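# Load a staple stick onto an open stapler's rail

## Task

Pick one stick of staples out of the tray and lay it straddling the rail of the opened stapler, with its legs pointing downward. The stapler must finish resting flat on the table surface itself, nothing may depend on the robot to stay in position at the end, and both grippers must release and back away once it is done.

## Robot and tools

Robot: two arms, left_arm and right_arm, each with six joints (waist, shoulder, elbow, wrist pitch, wrist yaw, wrist roll) plus a parallel gripper. Occasionally an outside disturbance may pull on a held part or shove a loose object.

Frame: all reported poses share one world frame. Its origin sits on the table top midway between the arms; +z is up, +x points out across the table, and left_arm is on the +y side. The names left and right refer to the arms, not to image sides. Each gripper's fingers point along its own +z and close along its own y; the reported end_effector_position is the spot between the pads, roughly 1 cm behind the fingertips. Printed hand positions may be somewhat wrong, more so when the arm reaches far.

Tool execute_actions. Argument actions is a list holding zero or one item. An empty list only returns the current state. A motion item is {"rows": [...], "steps": n}: rows holds 1 to 15 rows, steps is 1 to 15 (default 15), each step lasting 1/30 s; one row is used per step and the last row repeats if rows run out. A wait item is {"steps": n} with no rows, n up to 300; it issues no new command. Optional pictures (boolean) turns camera images on or off for that result; they come by default. A refused call does nothing to the robot.

Row layout: one flat list of 14 numbers, each in [-1, 1], always covering both arms: left_arm waist, shoulder, elbow, wrist pitch, wrist yaw, wrist roll, gripper, then the same seven for right_arm. The six joint numbers are offsets, not poses: they are measured from that arm's joint angles in the most recent result that printed them (before any such result in the scene, and for later calls within one reply, from where the arm stands when the action begins). They are not added row upon row. Scale: 1.0 equals 1.202 rad for the waist, 1.258 shoulder, 1.238 elbow, 2.073 wrist pitch, 2.022 for wrist yaw and for wrist roll; divide the desired radian change by that figure. Sending all zeros is not a pause: it pulls the arm back to the reference angles. Joint ranges in radians: waist -2.618 to 3.054, shoulder 0.000 to 3.142, elbow 0.000 to 3.142, wrist pitch -1.571 to 1.571, wrist yaw -1.571 to 1.571, wrist roll -2.094 to 2.094. A request more than 0.036 rad beyond a range end is refused; true ends can differ by up to 0.036 rad, and a target beyond the true end is clipped there, reported as "joint sent to its limit" (possibly about an earlier action). Friction may leave a joint up to about 0.031 rad short, and smaller moves may not happen at all.

Gripper number: absolute, not an offset. +1 is fully open, -1 fully closed. Pads touch at about -0.94, and each millimetre of object width adds about 0.0208. Going further below an object's width value squeezes harder, up to roughly 50 to 62 N per pad (less on thin parts under about 5 mm). To keep a grip, repeat the same closing number in every later row.

Speed: each step a joint's target may lead its measured angle by at most 0.202 rad waist, 0.258 shoulder, 0.238 elbow, 0.573 wrist pitch, 0.522 wrist yaw and roll; if targets would move the hand more than 70 mm from where it is, they are scaled back. Big moves therefore take several calls. Between calls the arms keep heading to the last target until they settle or a step is HELD; fingers still in motion keep going.

Results: a state line per arm with end_effector_position (metres) and end_effector_quat_wxyz; grip_measured on the +1/-1 scale (each gripper has a fixed bias up to about 0.02); Joint positions in radians plus gripper opening in metres (0.093 open to 0.000 closed; while gripping a rigid flat object it sits up to about 12 mm below the object's width and can read 0); Joint velocities; joint torques (raw drive output with offsets and noise, not a clean contact signal). "joint command not followed" means a clearance check altered or blocked joint targets on some steps. HELD marks steps where your row was partly or wholly not sent. MOTOR HOT appears from 75 °C; at 90 °C that arm halts for 10 s, and at 100 °C it goes limp and falls, both shown as OVER-TEMPERATURE FAULT. Holding loads heats motors, so avoid long static holds.

Tool zoom_image: camera is one of cam_high, cam_low, cam_left_wrist, cam_right_wrist; region is [x0, y0, x1, y1] in pixels of that camera's latest image, origin top-left, no larger than 504 by 504. All four images are 504x504 and arrive in the order cam_high, cam_low, cam_left_wrist, cam_right_wrist. A calibration (pinhole plus radial distortion, K and T_world_to_cam mapping world to camera) was supplied; cam_high sits near [-0.585, -0.304, 1.017] looking down, cam_low near [-0.103, 1.190, 0.326] from the side, and wrist camera poses follow their arm's joints. Expect a few degrees and millimetres of error.

Tool finished_scene: argument scene is the integer number of the current scene.

Avoid: pushing or knocking anything off the table (automatic failure), arms striking or squeezing each other, dropping or slamming parts, very hard pushes, and jerky high-effort motion.

Each tool is called as name([rows], argument=value, ...), one row to a line, values as JSON.

## Session

execute_actions(actions=[])

Scene clock: 0.00 s of 4800.00 s.
left_arm: end_effector_position=(+0.4218, -0.1513, +0.3435) grip_measured=+0.997 end_effector_quat_wxyz=(+0.633, +0.452, +0.600, -0.187) | right_arm: end_effector_position=(+0.4425, -0.1939, +0.1368) grip_measured=+0.987 end_effector_quat_wxyz=(+0.078, -0.461, +0.866, +0.174)
Joint positions: left_arm=[-0.899  2.074  1.952 -0.01   0.224  0.388  0.093] | right_arm=[-0.082  2.109  1.974 -1.442 -0.384 -0.927  0.093]
Joint velocities: left_arm=[ 0.007 -0.012 -0.012 -0.051 -0.051 -0.051 -0.   ] | right_arm=[-0.002  0.007  0.002  0.051  0.007  0.051 -0.   ]
Joint torques (N m, as the arm reports them, + toward a larger angle): no reading
Motor temperatures (°C, as the motors report them): left_arm=[23 33 29 26 22 20] | right_arm=[21 26 25 23 24 21]
camera_calibration (this result's frames):
cam_left_wrist: T_world_to_cam=[[-0.779269, -0.529761, -0.334804, 0.362582], [-0.0738121, 0.608111, -0.790413, 0.432035], [0.622328, -0.591232, -0.512985, -0.0900458], [0, 0, 0, 1]] pos_world=[0.370476, -0.123881, 0.416688]
cam_right_wrist: T_world_to_cam=[[0.823171, -0.521936, -0.223547, -0.438619], [-0.506796, -0.852924, 0.125217, 0.0800421], [-0.256023, 0.0102179, -0.966617, 0.333954], [0, 0, 0, 1]] pos_world=[0.487123, -0.164073, 0.21473]

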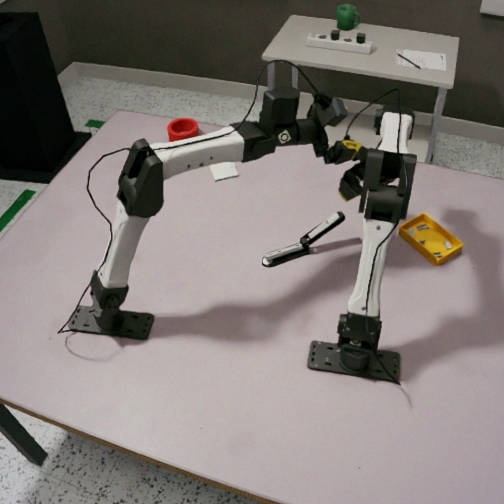

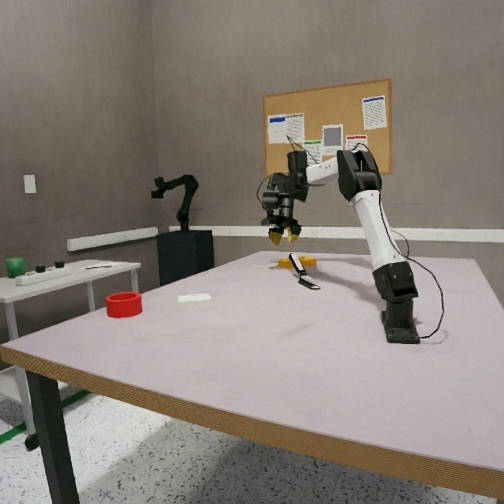

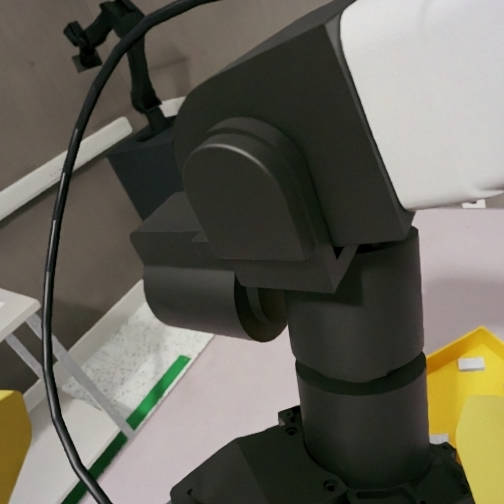

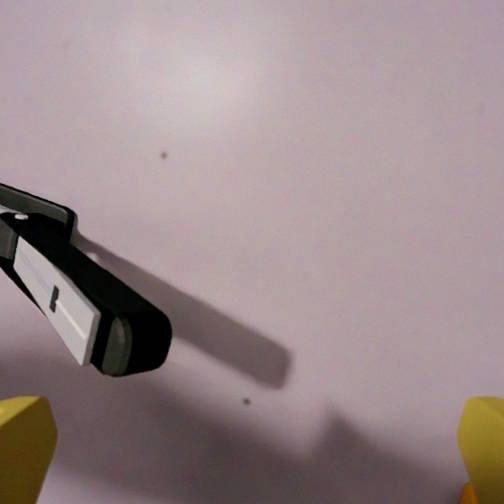

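execute_actions([
  {"rows":[[0,-0.3,0,0,0,0,1,-0.1,0,0,0,0,0,1],[0,-0.5,-0.1,0,0,0,1,-0.2,0,0,0,0,0,1],[0.1,-0.7,-0.2,0,0,0,1,-0.28,0,0,0,0.1,0.2,1],[0.3,-0.8,-0.4,0,0,0,1,-0.28,0,0,0,0.19,0.46,1],[0.5,-0.8,-0.5,0,0,0,1,-0.28,0,0,0,0.19,0.46,1],[0.8,-0.8,-0.5,0,0,0,1,-0.28,0,0,0,0.19,0.46,1]],"steps":15},
], pictures=false)

execute_actions([
  {"steps":40},
])

Scene clock: 9.03 s of 4800.00 s.
left_arm: end_effector_position=(+0.4013, +0.1458, +0.4231) grip_measured=+0.997 end_effector_quat_wxyz=(+0.695, +0.293, +0.656, -0.028) | right_arm: end_effector_position=(+0.4291, -0.3955, +0.1246) grip_measured=+0.987 end_effector_quat_wxyz=(+0.001, +0.096, +0.995, +0.017)
Joint positions: left_arm=[-0.425  1.4    1.39  -0.024  0.227  0.388  0.093] | right_arm=[-0.443  2.109  1.974 -1.442 -0.034 -0.115  0.093]
Joint velocities: left_arm=[ 1.194 -1.228 -0.364 -0.037  0.022 -0.007 -0.   ] | right_arm=[ 0.139 -0.002 -0.012  0.051  0.125  0.755 -0.   ]
Joint torques (N m, as the arm reports them, + toward a larger angle): left_arm=[-0.44 -8.41  7.29  2.02  0.04 -0.17] | right_arm=[  0.93 -11.11   6.47   0.46  -0.02   0.04]
Motor temperatures (°C, as the motors report them): left_arm=[23 38 31 29 22 20] | right_arm=[21 29 26 23 24 21]
Steps of this call (steps 1 to 90: nothing new was sent; then 5.53 s passed at rest; steps 91 to 105: all 15 steps of this action). Readings (joint positions):
91: left_arm=[-0.899 2.064 1.950 -0.013 0.224 0.388] | right_arm=[-0.091 2.109 1.974 -1.442 -0.387 -0.927]
92: left_arm=[-0.899 2.042 1.927 -0.019 0.224 0.388] | right_arm=[-0.111 2.109 1.974 -1.442 -0.392 -0.927]
94: left_arm=[-0.879 1.947 1.824 -0.022 0.230 0.388] | right_arm=[-0.180 2.109 1.974 -1.442 -0.343 -0.832]
98: left_arm=[-0.747 1.749 1.642 -0.017 0.233 0.388] | right_arm=[-0.346 2.109 1.974 -1.442 -0.189 -0.542]
105: the state above

Scene clock: 10.37 s of 4800.00 s.
left_arm: end_effector_position=(+0.2985, +0.3366, +0.5389) grip_measured=+0.997 end_effector_quat_wxyz=(+0.777, +0.127, +0.587, +0.189) | right_arm: end_effector_position=(+0.4297, -0.3933, +0.1245) grip_measured=+0.987 end_effector_quat_wxyz=(-0.002, +0.144, +0.990, +0.004)
Joint positions: left_arm=[ 0.056  1.055  1.346 -0.003  0.213  0.388  0.093] | right_arm=[-0.427  2.109  1.974 -1.442 -0.008 -0.003  0.093]
Joint velocities: left_arm=[-0.007 -0.012 -0.007 -0.037 -0.051 -0.081  0.001] | right_arm=[ 0.017  0.002 -0.007  0.007 -0.022  0.051  0.   ]
Joint torques (N m, as the arm reports them, + toward a larger angle): left_arm=[ 0.49 -1.22  5.56  1.63  0.11 -0.18] | right_arm=[  0.31 -11.21   6.46   0.47   0.06   0.05]
Motor temperatures (°C, as the motors report them): left_arm=[23 38 31 29 22 20] | right_arm=[21 29 26 23 24 21]
Steps of this call (steps 1 to 30: the robot went on to your last target; steps 31 to 40: nothing new was sent). Readings (joint positions):
1: left_arm=[-0.383 1.356 1.380 -0.025 0.226 0.388] | right_arm=[-0.438 2.109 1.974 -1.442 -0.029 -0.092]
2: left_arm=[-0.341 1.313 1.373 -0.025 0.226 0.388] | right_arm=[-0.433 2.109 1.974 -1.442 -0.025 -0.074]
4: left_arm=[-0.255 1.225 1.366 -0.025 0.225 0.388] | right_arm=[-0.428 2.109 1.974 -1.442 -0.020 -0.048]
8: left_arm=[-0.003 1.079 1.361 -0.009 0.221 0.388] | right_arm=[-0.427 2.109 1.974 -1.442 -0.013 -0.021]
40: the state above
All arms were judged still, so your last target was given up. Only a new action makes them travel on or press farther. Fingers that are still opening or closing keep moving.
camera_calibration (this result's frames):
cam_left_wrist: T_world_to_cam=[[0.144691, -0.903033, -0.40447, 0.477688], [-0.19166, 0.375451, -0.906809, 0.456921], [0.970737, 0.208728, -0.118751, -0.210332], [0, 0, 0, 1]] pos_world=[0.222633, 0.303719, 0.582573]
cam_right_wrist: T_world_to_cam=[[-0.291411, -0.956598, -0.0000005873, -0.25468], [-0.865037, 0.263518, 0.426929, 0.460513], [-0.4084, 0.124412, -0.904285, 0.423512], [0, 0, 0, 1]] pos_world=[0.497106, -0.41767, 0.186369]

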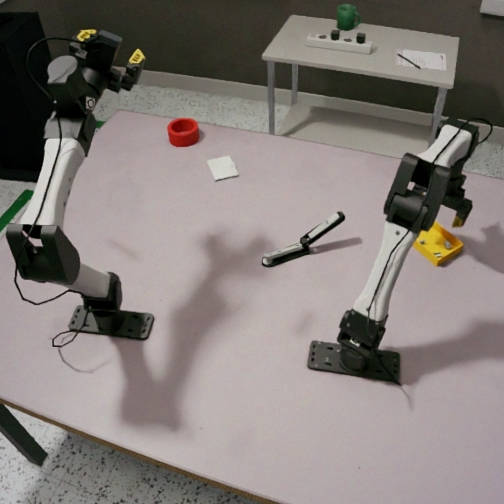

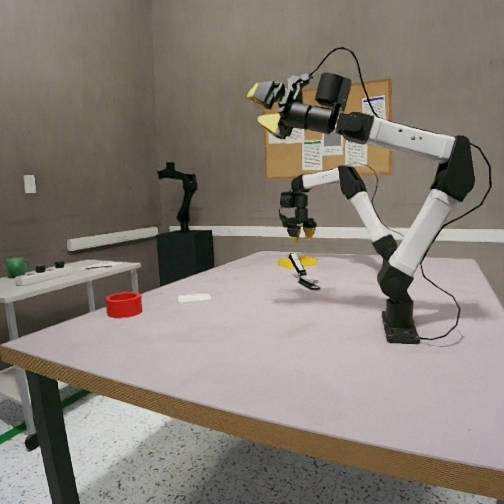

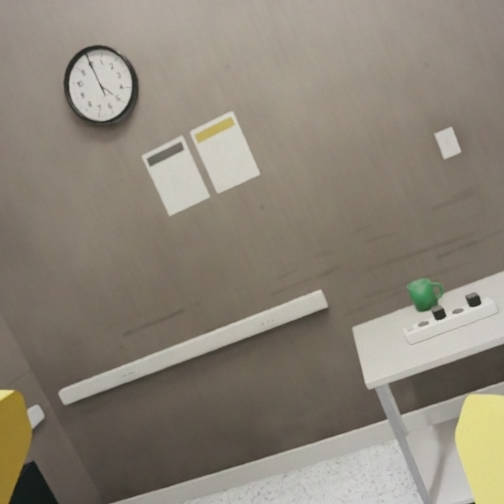

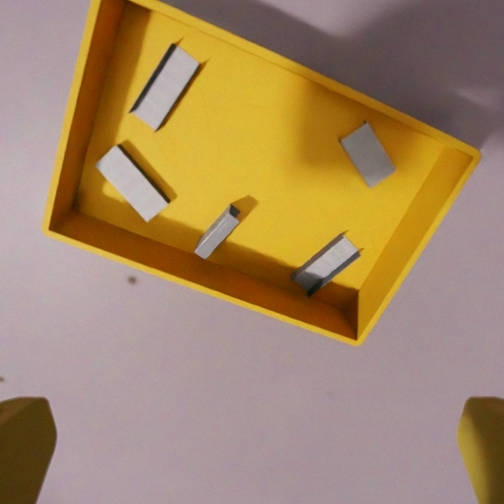

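zoom_image(camera="cam_right_wrist", region=[40, 0, 490, 350])

Region (40, 0, 490, 350) of cam_right_wrist's 504x504 image, scaled by 1.120, with more detail than that image has.

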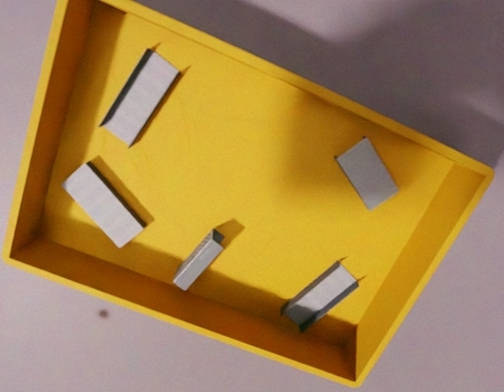

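execute_actions([
  {"rows":[[0,0,0,0,0,0,1,0.19,0.17,0.07,0.08,0,0.293,0.3]],"steps":15},
], pictures=false)

execute_actions([
  {"steps":30},
])

Scene clock: 36.43 s of 4800.00 s.
left_arm: end_effector_position=(+0.2985, +0.3366, +0.5389) grip_measured=+0.997 end_effector_quat_wxyz=(+0.777, +0.127, +0.587, +0.189) | right_arm: end_effector_position=(+0.4900, -0.2971, +0.0468) grip_measured=+0.302 end_effector_quat_wxyz=(-0.013, +0.293, +0.956, +0.003)
Joint positions: left_arm=[ 0.056  1.055  1.346 -0.003  0.213  0.388  0.093] | right_arm=[-0.181  2.336  2.038 -1.297 -0.012  0.549  0.06 ]
Joint velocities: left_arm=[-0.012 -0.012  0.002 -0.051 -0.022  0.037 -0.001] | right_arm=[-0.134 -0.032  0.012  0.066 -0.007  0.242 -0.   ]
Joint torques (N m, as the arm reports them, + toward a larger angle): left_arm=[-0.16 -2.16  6.5   1.69  0.   -0.18] | right_arm=[ -1.01 -13.61   8.13   0.56   0.04   0.04]
Motor temperatures (°C, as the motors report them): left_arm=[23 34 32 32 22 20] | right_arm=[21 34 28 23 24 21]
Steps of this call (steps 1 to 90: nothing new was sent; then 22.57 s passed at rest; steps 91 to 105: all 15 steps of this action). Readings (joint positions):
91: left_arm=[0.056 1.055 1.346 -0.003 0.213 0.388] | right_arm=[-0.418 2.119 1.982 -1.442 -0.005 0.039]
92: left_arm=[0.056 1.055 1.346 -0.003 0.213 0.388] | right_arm=[-0.402 2.137 2.000 -1.431 -0.001 0.098]
94: left_arm=[0.056 1.055 1.346 -0.003 0.213 0.388] | right_arm=[-0.345 2.188 2.022 -1.394 0.000 0.210]
98: left_arm=[0.056 1.055 1.346 -0.003 0.213 0.388] | right_arm=[-0.213 2.300 2.038 -1.321 -0.003 0.419]
105: the state above

Scene clock: 37.43 s of 4800.00 s.
left_arm: end_effector_position=(+0.2985, +0.3366, +0.5389) grip_measured=+0.997 end_effector_quat_wxyz=(+0.777, +0.127, +0.587, +0.189) | right_arm: end_effector_position=(+0.4910, -0.3016, +0.0471) grip_measured=+0.302 end_effector_quat_wxyz=(-0.011, +0.315, +0.949, +0.003)
Joint positions: left_arm=[ 0.056  1.055  1.346 -0.003  0.213  0.388  0.093] | right_arm=[-0.191  2.336  2.038 -1.293 -0.012  0.584  0.06 ]
Joint velocities: left_arm=[ 0.007 -0.002 -0.012 -0.007  0.007 -0.007  0.   ] | right_arm=[-0.002 -0.002 -0.002  0.007 -0.037  0.037 -0.   ]
Joint torques (N m, as the arm reports them, + toward a larger angle): left_arm=[-0.2  -2.08  6.54  1.72 -0.01 -0.17] | right_arm=[ -0.8  -13.78   8.14   0.58   0.04   0.05]
Motor temperatures (°C, as the motors report them): left_arm=[23 34 32 32 22 20] | right_arm=[21 35 28 23 24 21]
Steps of this call (steps 1 to 30: the robot went on to your last target). Readings (joint positions):
1: left_arm=[0.056 1.055 1.346 -0.003 0.213 0.388] | right_arm=[-0.185 2.336 2.038 -1.296 -0.012 0.556]
2: left_arm=[0.056 1.055 1.346 -0.003 0.213 0.388] | right_arm=[-0.188 2.336 2.038 -1.295 -0.012 0.562]
4: left_arm=[0.056 1.055 1.346 -0.003 0.213 0.388] | right_arm=[-0.191 2.336 2.038 -1.294 -0.012 0.570]
8: left_arm=[0.056 1.055 1.346 -0.003 0.213 0.388] | right_arm=[-0.191 2.336 2.038 -1.293 -0.012 0.578]
30: the state above
All arms were judged still, so your last target was given up. Only a new action makes them travel on or press farther. Fingers that are still opening or closing keep moving.
camera_calibration (this result's frames):
cam_left_wrist: T_world_to_cam=[[0.144691, -0.903033, -0.40447, 0.477688], [-0.19166, 0.375451, -0.906809, 0.456921], [0.970737, 0.208728, -0.118751, -0.210332], [0, 0, 0, 1]] pos_world=[0.222633, 0.303719, 0.582573]
cam_right_wrist: T_world_to_cam=[[-0.602732, -0.797888, 0.00938935, 0.051156], [-0.713041, 0.543845, 0.442499, 0.531562], [-0.358171, 0.260014, -0.89672, 0.382982], [0, 0, 0, 1]] pos_world=[0.547032, -0.347851, 0.107732]

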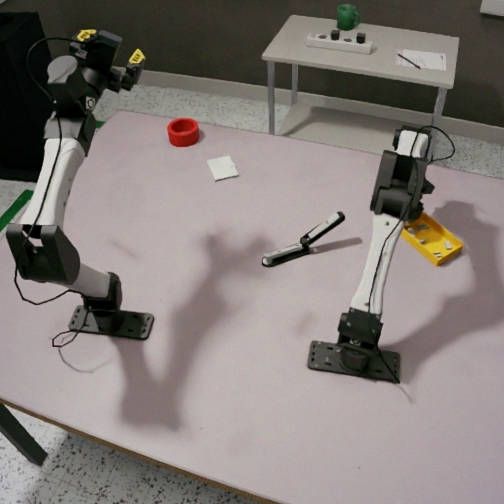

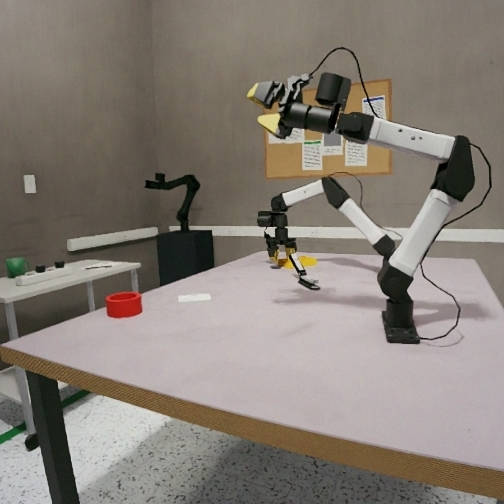

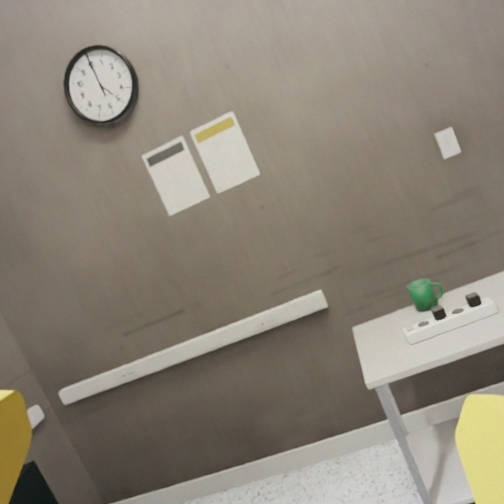

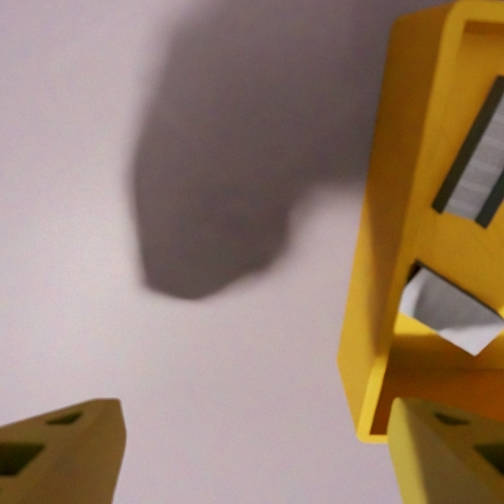

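execute_actions([
  {"rows":[[0,0,0,0,0,0,1,-0.278,0,0,0.015,0,-0.29,-0.32]],"steps":15},
], pictures=false)

execute_actions([
  {"steps":30},
])

Scene clock: 56.20 s of 4800.00 s.
left_arm: end_effector_position=(+0.2985, +0.3366, +0.5389) grip_measured=+0.997 end_effector_quat_wxyz=(+0.777, +0.127, +0.587, +0.189) | right_arm: end_effector_position=(+0.4572, -0.4659, +0.0471) grip_measured=-0.318 end_effector_quat_wxyz=(+0.003, +0.229, +0.973, +0.001)
Joint positions: left_arm=[ 0.056  1.055  1.346 -0.003  0.213  0.388  0.093] | right_arm=[-0.56   2.336  2.038 -1.268 -0.003  0.036  0.03 ]
Joint velocities: left_arm=[ 0.007 -0.022  0.007  0.022  0.066 -0.022  0.001] | right_arm=[ 0.256 -0.017 -0.007 -0.022  0.066 -0.3    0.   ]
Joint torques (N m, as the arm reports them, + toward a larger angle): left_arm=[-0.1  -2.08  6.53  1.7   0.   -0.18] | right_arm=[  1.13 -12.95   6.5    0.55  -0.13  -0.06]
Motor temperatures (°C, as the motors report them): left_arm=[23 33 33 33 21 20] | right_arm=[21 40 29 23 24 21]
Steps of this call (steps 1 to 90: nothing new was sent; then 15.27 s passed at rest; steps 91 to 105: all 15 steps of this action). Readings (joint positions):
91: left_arm=[0.056 1.055 1.346 -0.003 0.213 0.388] | right_arm=[-0.202 2.336 2.038 -1.293 -0.016 0.528]
92: left_arm=[0.056 1.055 1.346 -0.003 0.213 0.388] | right_arm=[-0.220 2.336 2.038 -1.291 -0.021 0.452]
94: left_arm=[0.056 1.055 1.346 -0.003 0.213 0.388] | right_arm=[-0.289 2.336 2.038 -1.285 -0.023 0.328]
98: left_arm=[0.056 1.055 1.346 -0.003 0.213 0.388] | right_arm=[-0.473 2.336 2.038 -1.271 -0.021 0.155]
105: the state above

Scene clock: 57.20 s of 4800.00 s.
left_arm: end_effector_position=(+0.2985, +0.3366, +0.5389) grip_measured=+0.997 end_effector_quat_wxyz=(+0.777, +0.127, +0.587, +0.189) | right_arm: end_effector_position=(+0.4636, -0.4509, +0.0471) grip_measured=-0.318 end_effector_quat_wxyz=(+0.003, +0.196, +0.981, +0.003)
Joint positions: left_arm=[ 0.056  1.055  1.346 -0.003  0.213  0.388  0.093] | right_arm=[-0.526  2.336  2.038 -1.268 -0.007  0.003  0.03 ]
Joint velocities: left_arm=[-0.007 -0.022 -0.007  0.022 -0.037 -0.007  0.   ] | right_arm=[-0.007  0.002 -0.007  0.037  0.007  0.022 -0.001]
Joint torques (N m, as the arm reports them, + toward a larger angle): left_arm=[-0.18 -2.18  6.53  1.71 -0.01 -0.18] | right_arm=[ -0.23 -12.95   6.52   0.55  -0.09  -0.05]
Motor temperatures (°C, as the motors report them): left_arm=[23 33 33 33 21 20] | right_arm=[21 40 29 23 24 21]
Steps of this call (steps 1 to 30: the robot went on to your last target). Readings (joint positions):
1: left_arm=[0.056 1.055 1.346 -0.003 0.213 0.388] | right_arm=[-0.551 2.336 2.038 -1.268 -0.003 0.029]
2: left_arm=[0.056 1.055 1.346 -0.003 0.213 0.388] | right_arm=[-0.542 2.336 2.038 -1.268 -0.004 0.024]
4: left_arm=[0.056 1.055 1.346 -0.003 0.213 0.388] | right_arm=[-0.530 2.336 2.038 -1.268 -0.005 0.016]
8: left_arm=[0.056 1.055 1.346 -0.003 0.213 0.388] | right_arm=[-0.526 2.336 2.038 -1.268 -0.007 0.008]
30: the state above
All arms were judged still, so your last target was given up. Only a new action makes them travel on or press farther. Fingers that are still opening or closing keep moving.
camera_calibration (this result's frames):
cam_left_wrist: T_world_to_cam=[[0.144691, -0.903033, -0.40447, 0.477688], [-0.19166, 0.375451, -0.906809, 0.456921], [0.970737, 0.208728, -0.118751, -0.210332], [0, 0, 0, 1]] pos_world=[0.222633, 0.303719, 0.582573]
cam_right_wrist: T_world_to_cam=[[-0.390335, -0.920672, 0.00145187, -0.237903], [-0.836451, 0.355287, 0.417278, 0.566646], [-0.384692, 0.161664, -0.908778, 0.380472], [0, 0, 0, 1]] pos_world=[0.527474, -0.481861, 0.109661]

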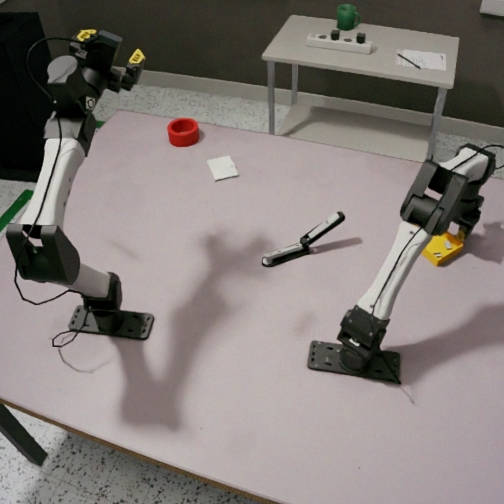

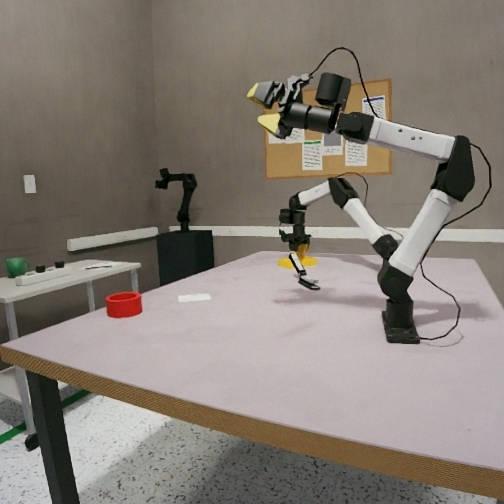

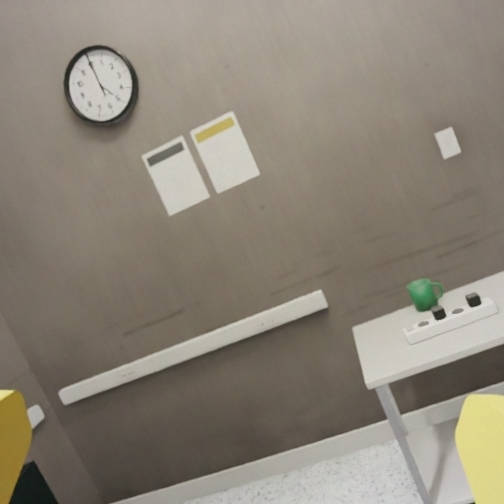

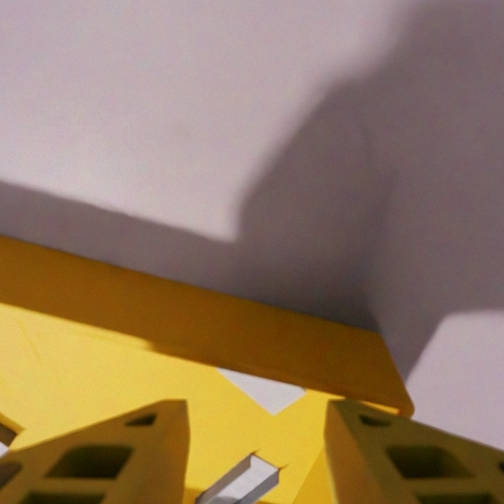

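execute_actions([
  {"rows":[[0,0,0,0,0,0,1,0,0,0,-0.02,0,0,-0.25],[0,0,0,0,0,0,1,0,0,0,-0.02,0,0,-0.25],[0,0,0,0,0,0,1,0,0,0,-0.02,0,0,-0.25],[0,0,0,0,0,0,1,0,0,0,-0.02,0,0,-0.25],[0,0,0,0,0,0,1,0,0.035,0,-0.02,0,0,-0.25]],"steps":15},
], pictures=false)

execute_actions([
  {"steps":15},
])

Scene clock: 66.27 s of 4800.00 s.
left_arm: end_effector_position=(+0.2985, +0.3366, +0.5389) grip_measured=+0.997 end_effector_quat_wxyz=(+0.777, +0.127, +0.587, +0.189) | right_arm: end_effector_position=(+0.4557, -0.4476, +0.0350) grip_measured=-0.252 end_effector_quat_wxyz=(-0.024, +0.196, +0.980, +0.008)
Joint positions: left_arm=[ 0.056  1.055  1.346 -0.003  0.213  0.388  0.093] | right_arm=[-0.526  2.364  2.038 -1.294 -0.007  0.003  0.033]
Joint velocities: left_arm=[-0.002 -0.007  0.002  0.022 -0.022 -0.066 -0.001] | right_arm=[-0.007 -0.002 -0.007 -0.081  0.022 -0.022  0.001]
Joint torques (N m, as the arm reports them, + toward a larger angle): left_arm=[-0.17 -2.1   6.5   1.72  0.   -0.18] | right_arm=[ -0.27 -11.96   6.4    0.23  -0.04   0.  ]
Motor temperatures (°C, as the motors report them): left_arm=[23 32 33 33 21 20] | right_arm=[21 41 29 23 24 21]
Steps of this call (steps 1 to 90: nothing new was sent; then 5.57 s passed at rest; steps 91 to 105: all 15 steps of this action). Readings (joint positions):
91: left_arm=[0.056 1.055 1.346 -0.003 0.213 0.388] | right_arm=[-0.526 2.336 2.038 -1.269 -0.007 0.003]
92: left_arm=[0.056 1.055 1.346 -0.003 0.213 0.388] | right_arm=[-0.526 2.336 2.038 -1.273 -0.007 0.003]
94: left_arm=[0.056 1.055 1.346 -0.003 0.213 0.388] | right_arm=[-0.526 2.336 2.038 -1.280 -0.007 0.003]
98: left_arm=[0.056 1.055 1.346 -0.003 0.213 0.388] | right_arm=[-0.526 2.350 2.038 -1.286 -0.007 0.003]
105: the state above

Scene clock: 66.77 s of 4800.00 s.
left_arm: end_effector_position=(+0.2985, +0.3366, +0.5389) grip_measured=+0.997 end_effector_quat_wxyz=(+0.777, +0.127, +0.587, +0.189) | right_arm: end_effector_position=(+0.4557, -0.4476, +0.0350) grip_measured=-0.252 end_effector_quat_wxyz=(-0.024, +0.196, +0.980, +0.008)
Joint positions: left_arm=[ 0.056  1.055  1.346 -0.003  0.213  0.388  0.093] | right_arm=[-0.526  2.364  2.038 -1.294 -0.007  0.003  0.033]
Joint velocities: left_arm=[-0.012  0.002 -0.007 -0.037  0.007 -0.081 -0.   ] | right_arm=[ 0.002 -0.012  0.002  0.007  0.037 -0.007  0.001]
Joint torques (N m, as the arm reports them, + toward a larger angle): left_arm=[-0.17 -2.12  6.54  1.71  0.   -0.19] | right_arm=[ -0.27 -11.9    6.41   0.22  -0.03   0.  ]
Motor temperatures (°C, as the motors report them): left_arm=[23 32 33 33 21 20] | right_arm=[21 41 29 23 24 21]
Steps of this call (steps 1 to 15: the robot went on to your last target). Readings (joint positions):
1: left_arm=[0.056 1.055 1.346 -0.003 0.213 0.388] | right_arm=[-0.526 2.364 2.038 -1.294 -0.007 0.003]
2: left_arm=[0.056 1.055 1.346 -0.003 0.213 0.388] | right_arm=[-0.526 2.364 2.038 -1.294 -0.007 0.003]
4: left_arm=[0.056 1.055 1.346 -0.003 0.213 0.388] | right_arm=[-0.526 2.364 2.038 -1.294 -0.007 0.003]
8: left_arm=[0.056 1.055 1.346 -0.003 0.213 0.388] | right_arm=[-0.526 2.364 2.038 -1.294 -0.007 0.003]
15: the state above
All arms were judged still, so your last target was given up. Only a new action makes them travel on or press farther. Fingers that are still opening or closing keep moving.
camera_calibration (this result's frames):
cam_left_wrist: T_world_to_cam=[[0.144691, -0.903033, -0.40447, 0.477688], [-0.19166, 0.375451, -0.906809, 0.456921], [0.970737, 0.208728, -0.118751, -0.210332], [0, 0, 0, 1]] pos_world=[0.222633, 0.303719, 0.582573]
cam_right_wrist: T_world_to_cam=[[-0.390248, -0.920708, 0.00199787, -0.238046], [-0.814002, 0.346032, 0.466542, 0.547833], [-0.430241, 0.180441, -0.884497, 0.394287], [0, 0, 0, 1]] pos_world=[0.522679, -0.479885, 0.093634]

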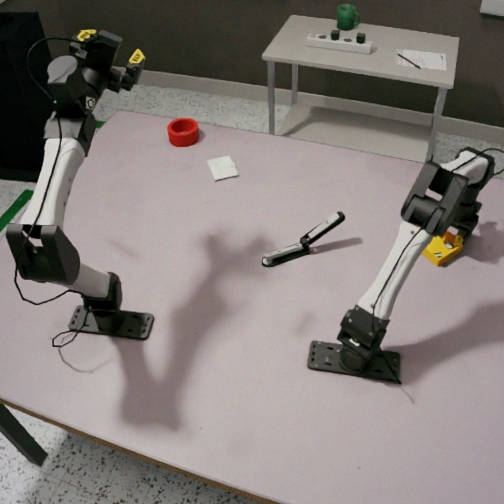

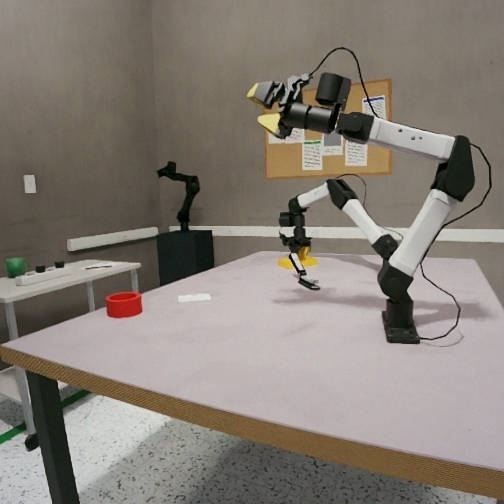

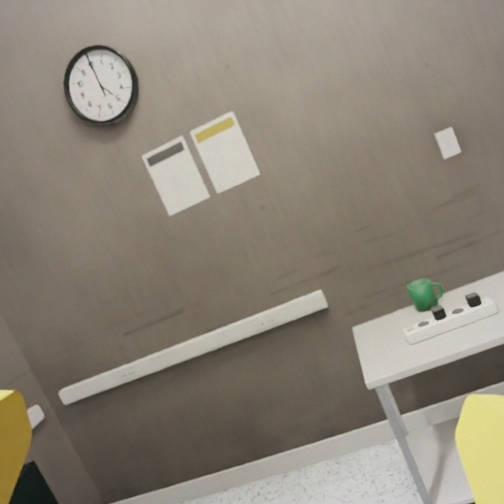

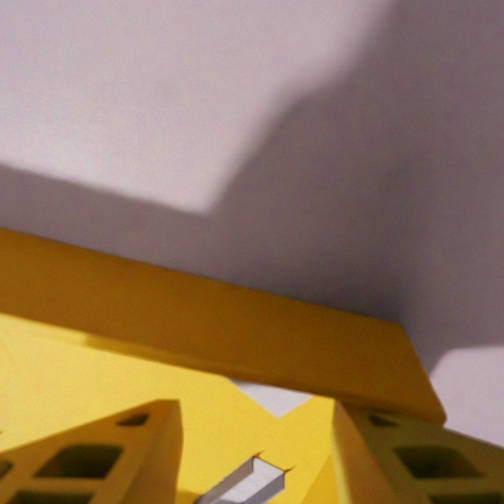

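execute_actions([
  {"rows":[[0,0,0,0,0,0,1,0,0,0,0,0,0.125,-0.25],[0,0,0,0,0,0,1,0,0,0,0,0,0.125,-0.25],[0,0,0,0,0,0,1,0,0,0,0,0,0.125,-0.25],[0,0,0,0,0,0,1,0,0,0,0,0,0.125,-0.25],[0,0,0,0,0,0,1,0,0,0,0,0,0.125,-0.25],[0,0,0,0,0,0,1,0,0,0,0,0,0.125,-0.25],[0,0,0,0,0,0,1,0,0,0,0,0,0.125,-0.25],[0,0,0,0,0,0,1,0,0.03,0,0,0,0.125,-0.25]],"steps":15},
], pictures=false)

execute_actions([
  {"steps":20},
])

Scene clock: 76.43 s of 4800.00 s.
left_arm: end_effector_position=(+0.2985, +0.3366, +0.5389) grip_measured=+0.997 end_effector_quat_wxyz=(+0.777, +0.127, +0.587, +0.189) | right_arm: end_effector_position=(+0.4548, -0.4475, +0.0301) grip_measured=-0.252 end_effector_quat_wxyz=(-0.030, +0.310, +0.950, +0.005)
Joint positions: left_arm=[ 0.056  1.055  1.346 -0.003  0.213  0.388  0.093] | right_arm=[-0.526  2.375  2.038 -1.294 -0.005  0.24   0.033]
Joint velocities: left_arm=[-0.022 -0.002  0.012 -0.051  0.037 -0.022  0.   ] | right_arm=[-0.002 -0.017  0.007 -0.022 -0.007  0.066 -0.   ]
Joint torques (N m, as the arm reports them, + toward a larger angle): left_arm=[-0.2  -2.08  6.52  1.7   0.   -0.19] | right_arm=[ -0.21 -11.26   6.37   0.33  -0.06   0.07]
Motor temperatures (°C, as the motors report them): left_arm=[23 32 34 34 21 20] | right_arm=[21 41 29 23 24 21]
Steps of this call (steps 1 to 90: nothing new was sent; then 6.17 s passed at rest; steps 91 to 105: all 15 steps of this action). Readings (joint positions):
91: left_arm=[0.056 1.055 1.346 -0.003 0.213 0.388] | right_arm=[-0.526 2.364 2.038 -1.294 -0.007 0.038]
92: left_arm=[0.056 1.055 1.346 -0.003 0.213 0.388] | right_arm=[-0.526 2.364 2.038 -1.294 -0.007 0.081]
94: left_arm=[0.056 1.055 1.346 -0.003 0.213 0.388] | right_arm=[-0.526 2.364 2.038 -1.294 -0.007 0.142]
98: left_arm=[0.056 1.055 1.346 -0.003 0.213 0.388] | right_arm=[-0.526 2.365 2.038 -1.294 -0.007 0.206]
105: the state above

Scene clock: 77.10 s of 4800.00 s.
left_arm: end_effector_position=(+0.2985, +0.3366, +0.5389) grip_measured=+0.997 end_effector_quat_wxyz=(+0.777, +0.127, +0.587, +0.189) | right_arm: end_effector_position=(+0.4548, -0.4475, +0.0301) grip_measured=-0.252 end_effector_quat_wxyz=(-0.030, +0.314, +0.949, +0.005)
Joint positions: left_arm=[ 0.056  1.055  1.346 -0.003  0.213  0.388  0.093] | right_arm=[-0.526  2.375  2.038 -1.294 -0.005  0.248  0.033]
Joint velocities: left_arm=[-0.002 -0.002 -0.002 -0.007 -0.066 -0.007  0.   ] | right_arm=[ 0.002 -0.002 -0.022 -0.066  0.051  0.066 -0.001]
Joint torques (N m, as the arm reports them, + toward a larger angle): left_arm=[-0.13 -2.09  6.5   1.71  0.01 -0.19] | right_arm=[ -0.29 -11.24   6.42   0.34  -0.02   0.07]
Motor temperatures (°C, as the motors report them): left_arm=[23 32 34 34 21 20] | right_arm=[21 41 29 23 24 21]
Steps of this call (steps 1 to 15: the robot went on to your last target; steps 16 to 20: nothing new was sent). Readings (joint positions):
1: left_arm=[0.056 1.055 1.346 -0.003 0.213 0.388] | right_arm=[-0.526 2.375 2.038 -1.294 -0.005 0.242]
2: left_arm=[0.056 1.055 1.346 -0.003 0.213 0.388] | right_arm=[-0.526 2.375 2.038 -1.294 -0.005 0.243]
4: left_arm=[0.056 1.055 1.346 -0.003 0.213 0.388] | right_arm=[-0.526 2.375 2.038 -1.294 -0.005 0.245]
8: left_arm=[0.056 1.055 1.346 -0.003 0.213 0.388] | right_arm=[-0.526 2.375 2.038 -1.294 -0.005 0.248]
20: the state above
All arms were judged still, so your last target was given up. Only a new action makes them travel on or press farther. Fingers that are still opening or closing keep moving.
camera_calibration (this result's frames):
cam_left_wrist: T_world_to_cam=[[0.144691, -0.903033, -0.40447, 0.477688], [-0.19166, 0.375451, -0.906809, 0.456921], [0.970737, 0.208728, -0.118751, -0.210332], [0, 0, 0, 1]] pos_world=[0.222633, 0.303719, 0.582573]
cam_right_wrist: T_world_to_cam=[[-0.601594, -0.798585, 0.0186071, -0.0880343], [-0.697101, 0.536232, 0.475926, 0.580968], [-0.390046, 0.273343, -0.879288, 0.412672], [0, 0, 0, 1]] pos_world=[0.512993, -0.494638, 0.0879981]

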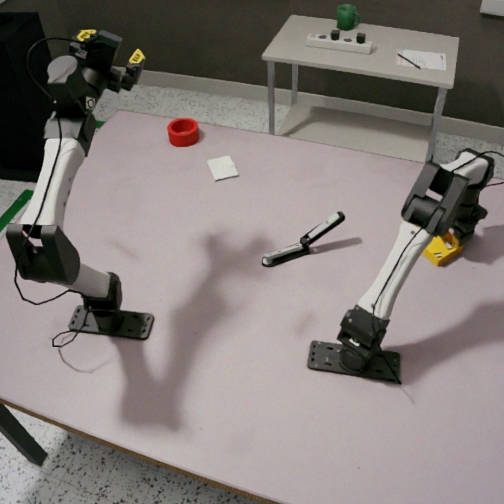

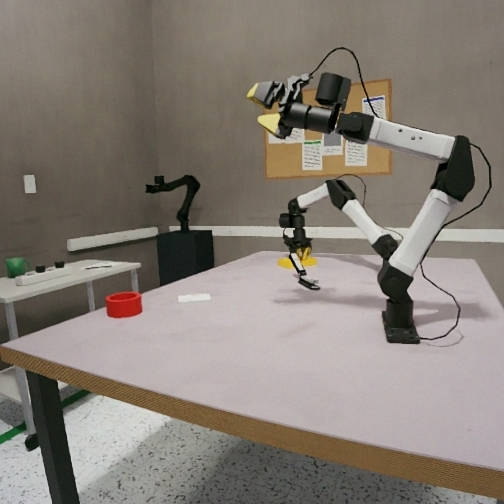

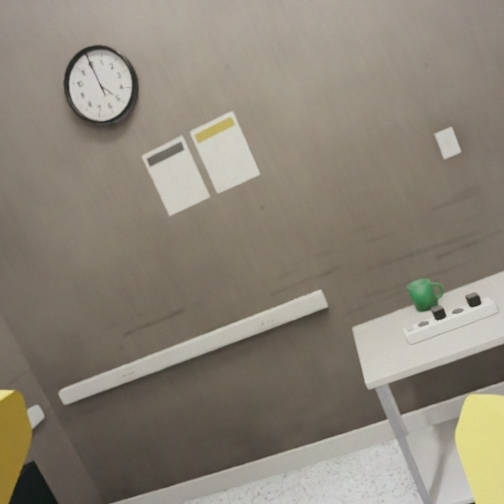

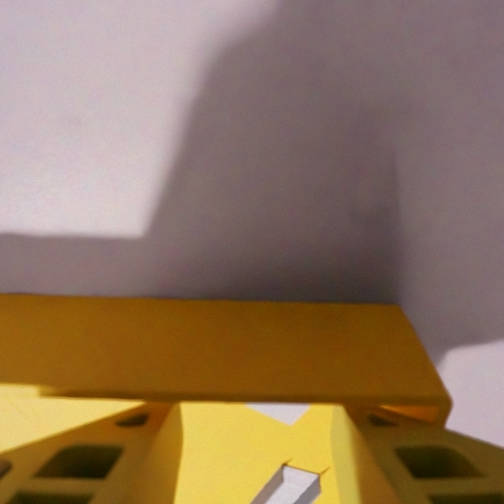

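execute_actions([
  {"rows":[[0,0,0,0,0,0,1,0,-0.04,0,0,0,0,-0.25],[0,0,0,0,0,0,1,0,-0.08,0,0,0,0,-0.25],[0,0,0,0,0,0,1,0,-0.08,0,0,0,0,-0.25],[0,0,0,0,0,0,1,0,-0.08,0,0,0,0,-0.25],[0,0,0,0,0,0,1,0,-0.08,0,0,0,0,-0.25],[0,0,0,0,0,0,1,-0.05,-0.08,0,0,0,-0.03,0.1],[0,0,0,0,0,0,1,-0.095,-0.08,0,0,0,-0.057,0.1],[0,0,0,0,0,0,1,-0.095,-0.08,0,0,0,-0.057,0.1],[0,0,0,0,0,0,1,-0.095,-0.08,0,0,0,-0.057,0.1],[0,0,0,0,0,0,1,-0.095,-0.08,-0.085,0,0,-0.057,0.1]],"steps":15},
], pictures=false)

execute_actions([
  {"steps":25},
])

Scene clock: 91.03 s of 4800.00 s.
left_arm: end_effector_position=(+0.2985, +0.3366, +0.5389) grip_measured=+0.997 end_effector_quat_wxyz=(+0.777, +0.127, +0.587, +0.189) | right_arm: end_effector_position=(+0.4179, -0.4940, +0.0553) grip_measured=+0.098 end_effector_quat_wxyz=(-0.014, +0.332, +0.943, +0.005)
Joint positions: left_arm=[ 0.056  1.055  1.346 -0.003  0.213  0.388  0.093] | right_arm=[-0.657  2.268  1.955 -1.288 -0.004  0.154  0.05 ]
Joint velocities: left_arm=[-0.002 -0.022 -0.012 -0.037  0.051 -0.037 -0.001] | right_arm=[-0.012  0.076 -0.144  0.066  0.037 -0.081  0.   ]
Joint torques (N m, as the arm reports them, + toward a larger angle): left_arm=[-0.14 -2.14  6.56  1.7   0.01 -0.19] | right_arm=[  1.05 -12.19   5.51   0.38  -0.04  -0.02]
Motor temperatures (°C, as the motors report them): left_arm=[23 31 34 34 21 20] | right_arm=[21 42 29 23 24 21]
Steps of this call (steps 1 to 90: nothing new was sent; then 10.43 s passed at rest; steps 91 to 105: all 15 steps of this action). Readings (joint positions):
91: left_arm=[0.056 1.055 1.346 -0.003 0.213 0.388] | right_arm=[-0.526 2.371 2.038 -1.294 -0.005 0.248]
92: left_arm=[0.056 1.055 1.346 -0.003 0.213 0.388] | right_arm=[-0.526 2.363 2.038 -1.294 -0.005 0.248]
94: left_arm=[0.056 1.055 1.346 -0.003 0.213 0.388] | right_arm=[-0.526 2.335 2.038 -1.295 -0.005 0.248]
98: left_arm=[0.056 1.055 1.346 -0.003 0.213 0.388] | right_arm=[-0.556 2.275 2.038 -1.295 -0.010 0.205]
105: the state above

Scene clock: 91.87 s of 4800.00 s.
left_arm: end_effector_position=(+0.2985, +0.3366, +0.5389) grip_measured=+0.997 end_effector_quat_wxyz=(+0.777, +0.127, +0.587, +0.189) | right_arm: end_effector_position=(+0.4183, -0.4906, +0.0532) grip_measured=+0.098 end_effector_quat_wxyz=(-0.018, +0.321, +0.947, +0.005)
Joint positions: left_arm=[ 0.056  1.055  1.346 -0.003  0.213  0.388  0.093] | right_arm=[-0.65   2.27   1.95  -1.288 -0.004  0.139  0.05 ]
Joint velocities: left_arm=[-0.002 -0.017 -0.017 -0.051 -0.007  0.022  0.001] | right_arm=[ 0.012  0.002  0.007 -0.022 -0.066  0.051 -0.001]
Joint torques (N m, as the arm reports them, + toward a larger angle): left_arm=[-0.17 -2.14  6.52  1.72  0.   -0.19] | right_arm=[  0.49 -12.06   5.11   0.32  -0.04  -0.04]
Motor temperatures (°C, as the motors report them): left_arm=[23 31 34 34 21 20] | right_arm=[21 42 29 23 24 21]
Steps of this call (steps 1 to 25: the robot went on to your last target). Readings (joint positions):
1: left_arm=[0.056 1.055 1.346 -0.003 0.213 0.388] | right_arm=[-0.655 2.270 1.951 -1.288 -0.004 0.151]
2: left_arm=[0.056 1.055 1.346 -0.003 0.213 0.388] | right_arm=[-0.654 2.270 1.950 -1.288 -0.004 0.148]
4: left_arm=[0.056 1.055 1.346 -0.003 0.213 0.388] | right_arm=[-0.651 2.270 1.950 -1.288 -0.004 0.145]
8: left_arm=[0.056 1.055 1.346 -0.003 0.213 0.388] | right_arm=[-0.650 2.270 1.950 -1.288 -0.004 0.141]
25: the state above
camera_calibration (this result's frames):
cam_left_wrist: T_world_to_cam=[[0.144691, -0.903033, -0.40447, 0.477688], [-0.19166, 0.375451, -0.906809, 0.456921], [0.970737, 0.208728, -0.118751, -0.210332], [0, 0, 0, 1]] pos_world=[0.222633, 0.303719, 0.582573]
cam_right_wrist: T_world_to_cam=[[-0.61348, -0.789646, 0.0100281, -0.135003], [-0.700088, 0.54969, 0.45576, 0.576571], [-0.365401, 0.272579, -0.890046, 0.420347], [0, 0, 0, 1]] pos_world=[0.474424, -0.538118, 0.112705]

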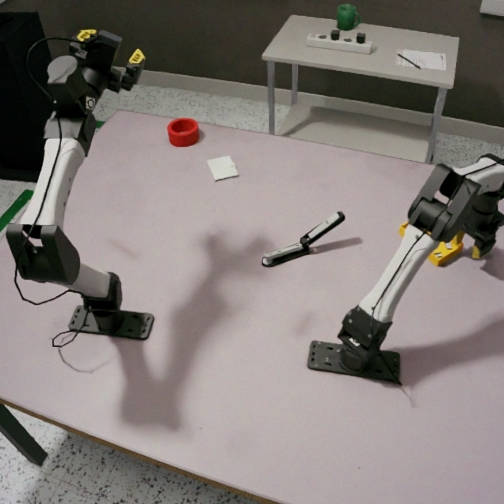

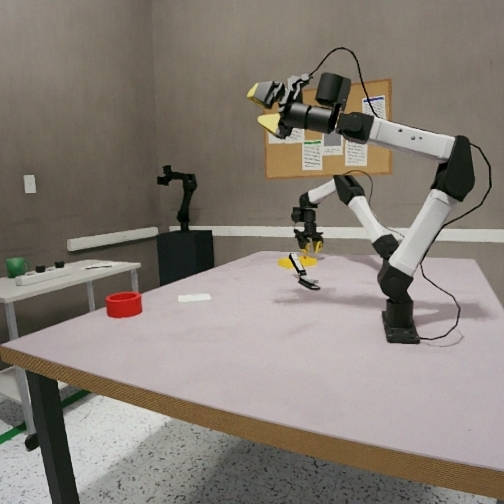

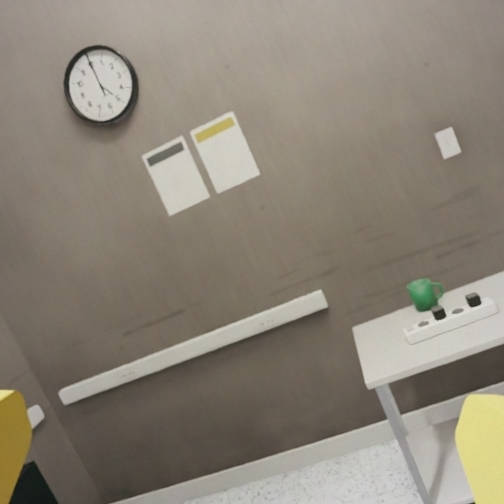

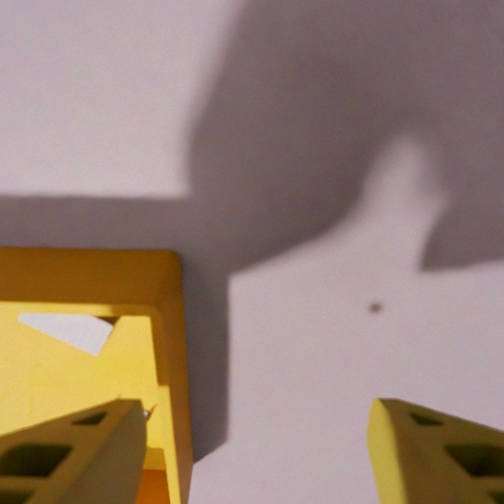

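execute_actions([
  {"rows":[[0,0,0,0,0,0,1,0,0,0,0.01,0,0,0.31],[0,0,0,0,0,0,1,0,0.02,0,0.02,0,0,0.31],[0,0,0,0,0,0,1,0,0.035,0,0.028,0,0,0.31],[0,0,0,0,0,0,1,0,0.05,0,0.028,0,0,0.31],[0,0,0,0,0,0,1,0,0.062,0,0.028,0,0,0.31]],"steps":15},
], pictures=false)

execute_actions([
  {"steps":20},
])

zoom_image(camera="cam_low", region=[260, 200, 360, 300])

Scene clock: 99.27 s of 4800.00 s.
left_arm: end_effector_position=(+0.2985, +0.3366, +0.5389) grip_measured=+0.997 end_effector_quat_wxyz=(+0.777, +0.127, +0.587, +0.189) | right_arm: end_effector_position=(+0.4216, -0.4925, +0.0213) grip_measured=+0.308 end_effector_quat_wxyz=(-0.036, +0.321, +0.946, +0.009)
Joint positions: left_arm=[ 0.056  1.055  1.346 -0.003  0.213  0.388  0.093] | right_arm=[-0.65   2.346  1.95  -1.249 -0.004  0.139  0.06 ]
Joint velocities: left_arm=[-0.002 -0.007  0.002  0.007 -0.037 -0.022  0.001] | right_arm=[-0.002  0.002  0.007 -0.051 -0.037 -0.051 -0.001]
Joint torques (N m, as the arm reports them, + toward a larger angle): left_arm=[-0.24 -2.11  6.51  1.72  0.01 -0.17] | right_arm=[ -0.23 -12.46   6.29   0.46  -0.04  -0.01]
Motor temperatures (°C, as the motors report them): left_arm=[23 31 34 35 21 20] | right_arm=[21 42 29 23 24 21]
Steps of this call (steps 1 to 15: the robot went on to your last target; steps 16 to 90: nothing new was sent; then 3.90 s passed at rest; steps 91 to 105: all 15 steps of this action). Readings (joint positions):
91: left_arm=[0.056 1.055 1.346 -0.003 0.213 0.388] | right_arm=[-0.650 2.270 1.950 -1.288 -0.004 0.139]
92: left_arm=[0.056 1.055 1.346 -0.003 0.213 0.388] | right_arm=[-0.650 2.270 1.950 -1.286 -0.004 0.139]
94: left_arm=[0.056 1.055 1.346 -0.003 0.213 0.388] | right_arm=[-0.650 2.277 1.950 -1.273 -0.004 0.139]
98: left_arm=[0.056 1.055 1.346 -0.003 0.213 0.388] | right_arm=[-0.650 2.320 1.950 -1.254 -0.004 0.139]
105: the state above

Scene clock: 99.93 s of 4800.00 s.
left_arm: end_effector_position=(+0.2985, +0.3366, +0.5389) grip_measured=+0.997 end_effector_quat_wxyz=(+0.777, +0.127, +0.587, +0.189) | right_arm: end_effector_position=(+0.4217, -0.4925, +0.0213) grip_measured=+0.308 end_effector_quat_wxyz=(-0.035, +0.321, +0.946, +0.009)
Joint positions: left_arm=[ 0.056  1.055  1.346 -0.003  0.213  0.388  0.093] | right_arm=[-0.65   2.346  1.95  -1.248 -0.004  0.139  0.06 ]
Joint velocities: left_arm=[ 0.002 -0.002 -0.022 -0.11   0.007 -0.095 -0.   ] | right_arm=[-0.002 -0.012 -0.012 -0.095 -0.007 -0.007 -0.   ]
Joint torques (N m, as the arm reports them, + toward a larger angle): left_arm=[-0.17 -2.14  6.58  1.71  0.   -0.18] | right_arm=[ -0.27 -12.6    6.29   0.49  -0.02   0.01]
Motor temperatures (°C, as the motors report them): left_arm=[23 31 34 35 21 20] | right_arm=[21 42 29 23 24 21]
Steps of this call (steps 1 to 15: the robot went on to your last target; steps 16 to 20: nothing new was sent). Readings (joint positions):
1: left_arm=[0.056 1.055 1.346 -0.003 0.213 0.388] | right_arm=[-0.650 2.346 1.950 -1.249 -0.004 0.139]
2: left_arm=[0.056 1.055 1.346 -0.003 0.213 0.388] | right_arm=[-0.650 2.346 1.950 -1.249 -0.004 0.139]
4: left_arm=[0.056 1.055 1.346 -0.003 0.213 0.388] | right_arm=[-0.650 2.346 1.950 -1.248 -0.004 0.139]
8: left_arm=[0.056 1.055 1.346 -0.003 0.213 0.388] | right_arm=[-0.650 2.346 1.950 -1.248 -0.004 0.139]
20: the state above
All arms were judged still, so your last target was given up. Only a new action makes them travel on or press farther. Fingers that are still opening or closing keep moving.
camera_calibration (this result's frames):
cam_left_wrist: T_world_to_cam=[[0.144691, -0.903033, -0.40447, 0.477688], [-0.19166, 0.375451, -0.906809, 0.456921], [0.970737, 0.208728, -0.118751, -0.210332], [0, 0, 0, 1]] pos_world=[0.222633, 0.303719, 0.582573]
cam_right_wrist: T_world_to_cam=[[-0.613092, -0.789866, 0.0151645, -0.134494], [-0.685537, 0.541456, 0.486687, 0.583699], [-0.392629, 0.287988, -0.873445, 0.412502], [0, 0, 0, 1]] pos_world=[0.47965, -0.541075, 0.0782585]

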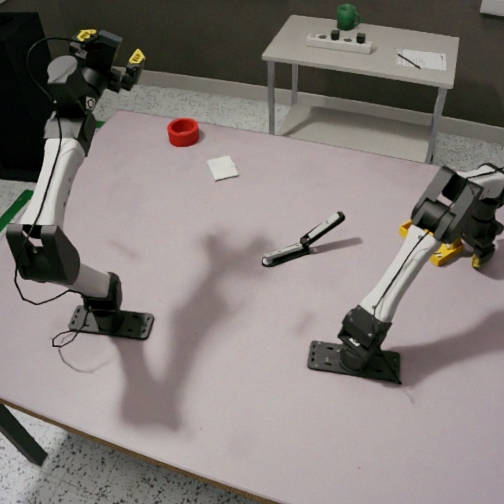

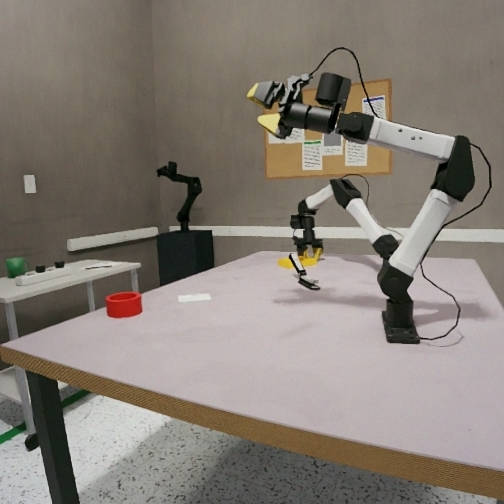

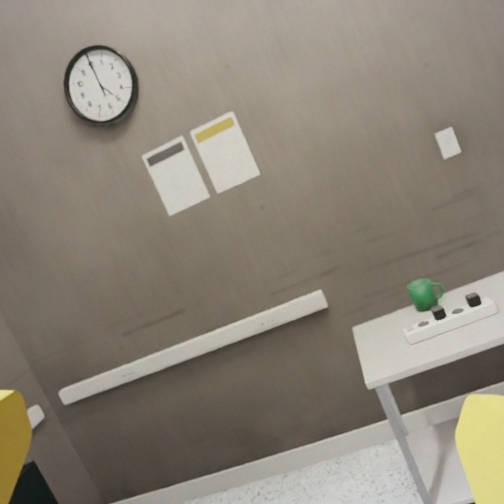

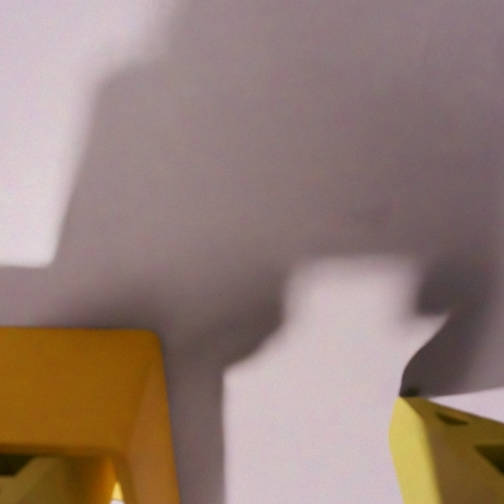

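Region (260, 200, 360, 300) of cam_low's 504x504 image, scaled by 5.040, with more detail than that image has.

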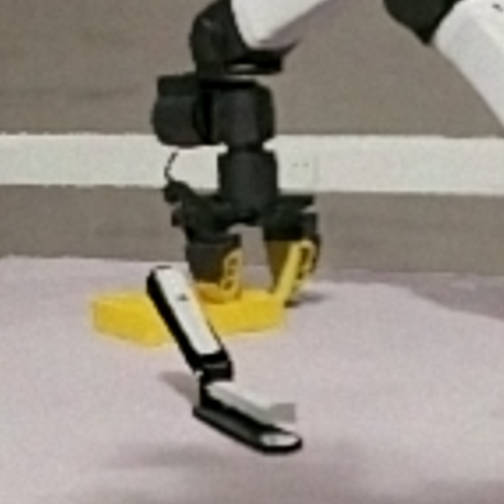

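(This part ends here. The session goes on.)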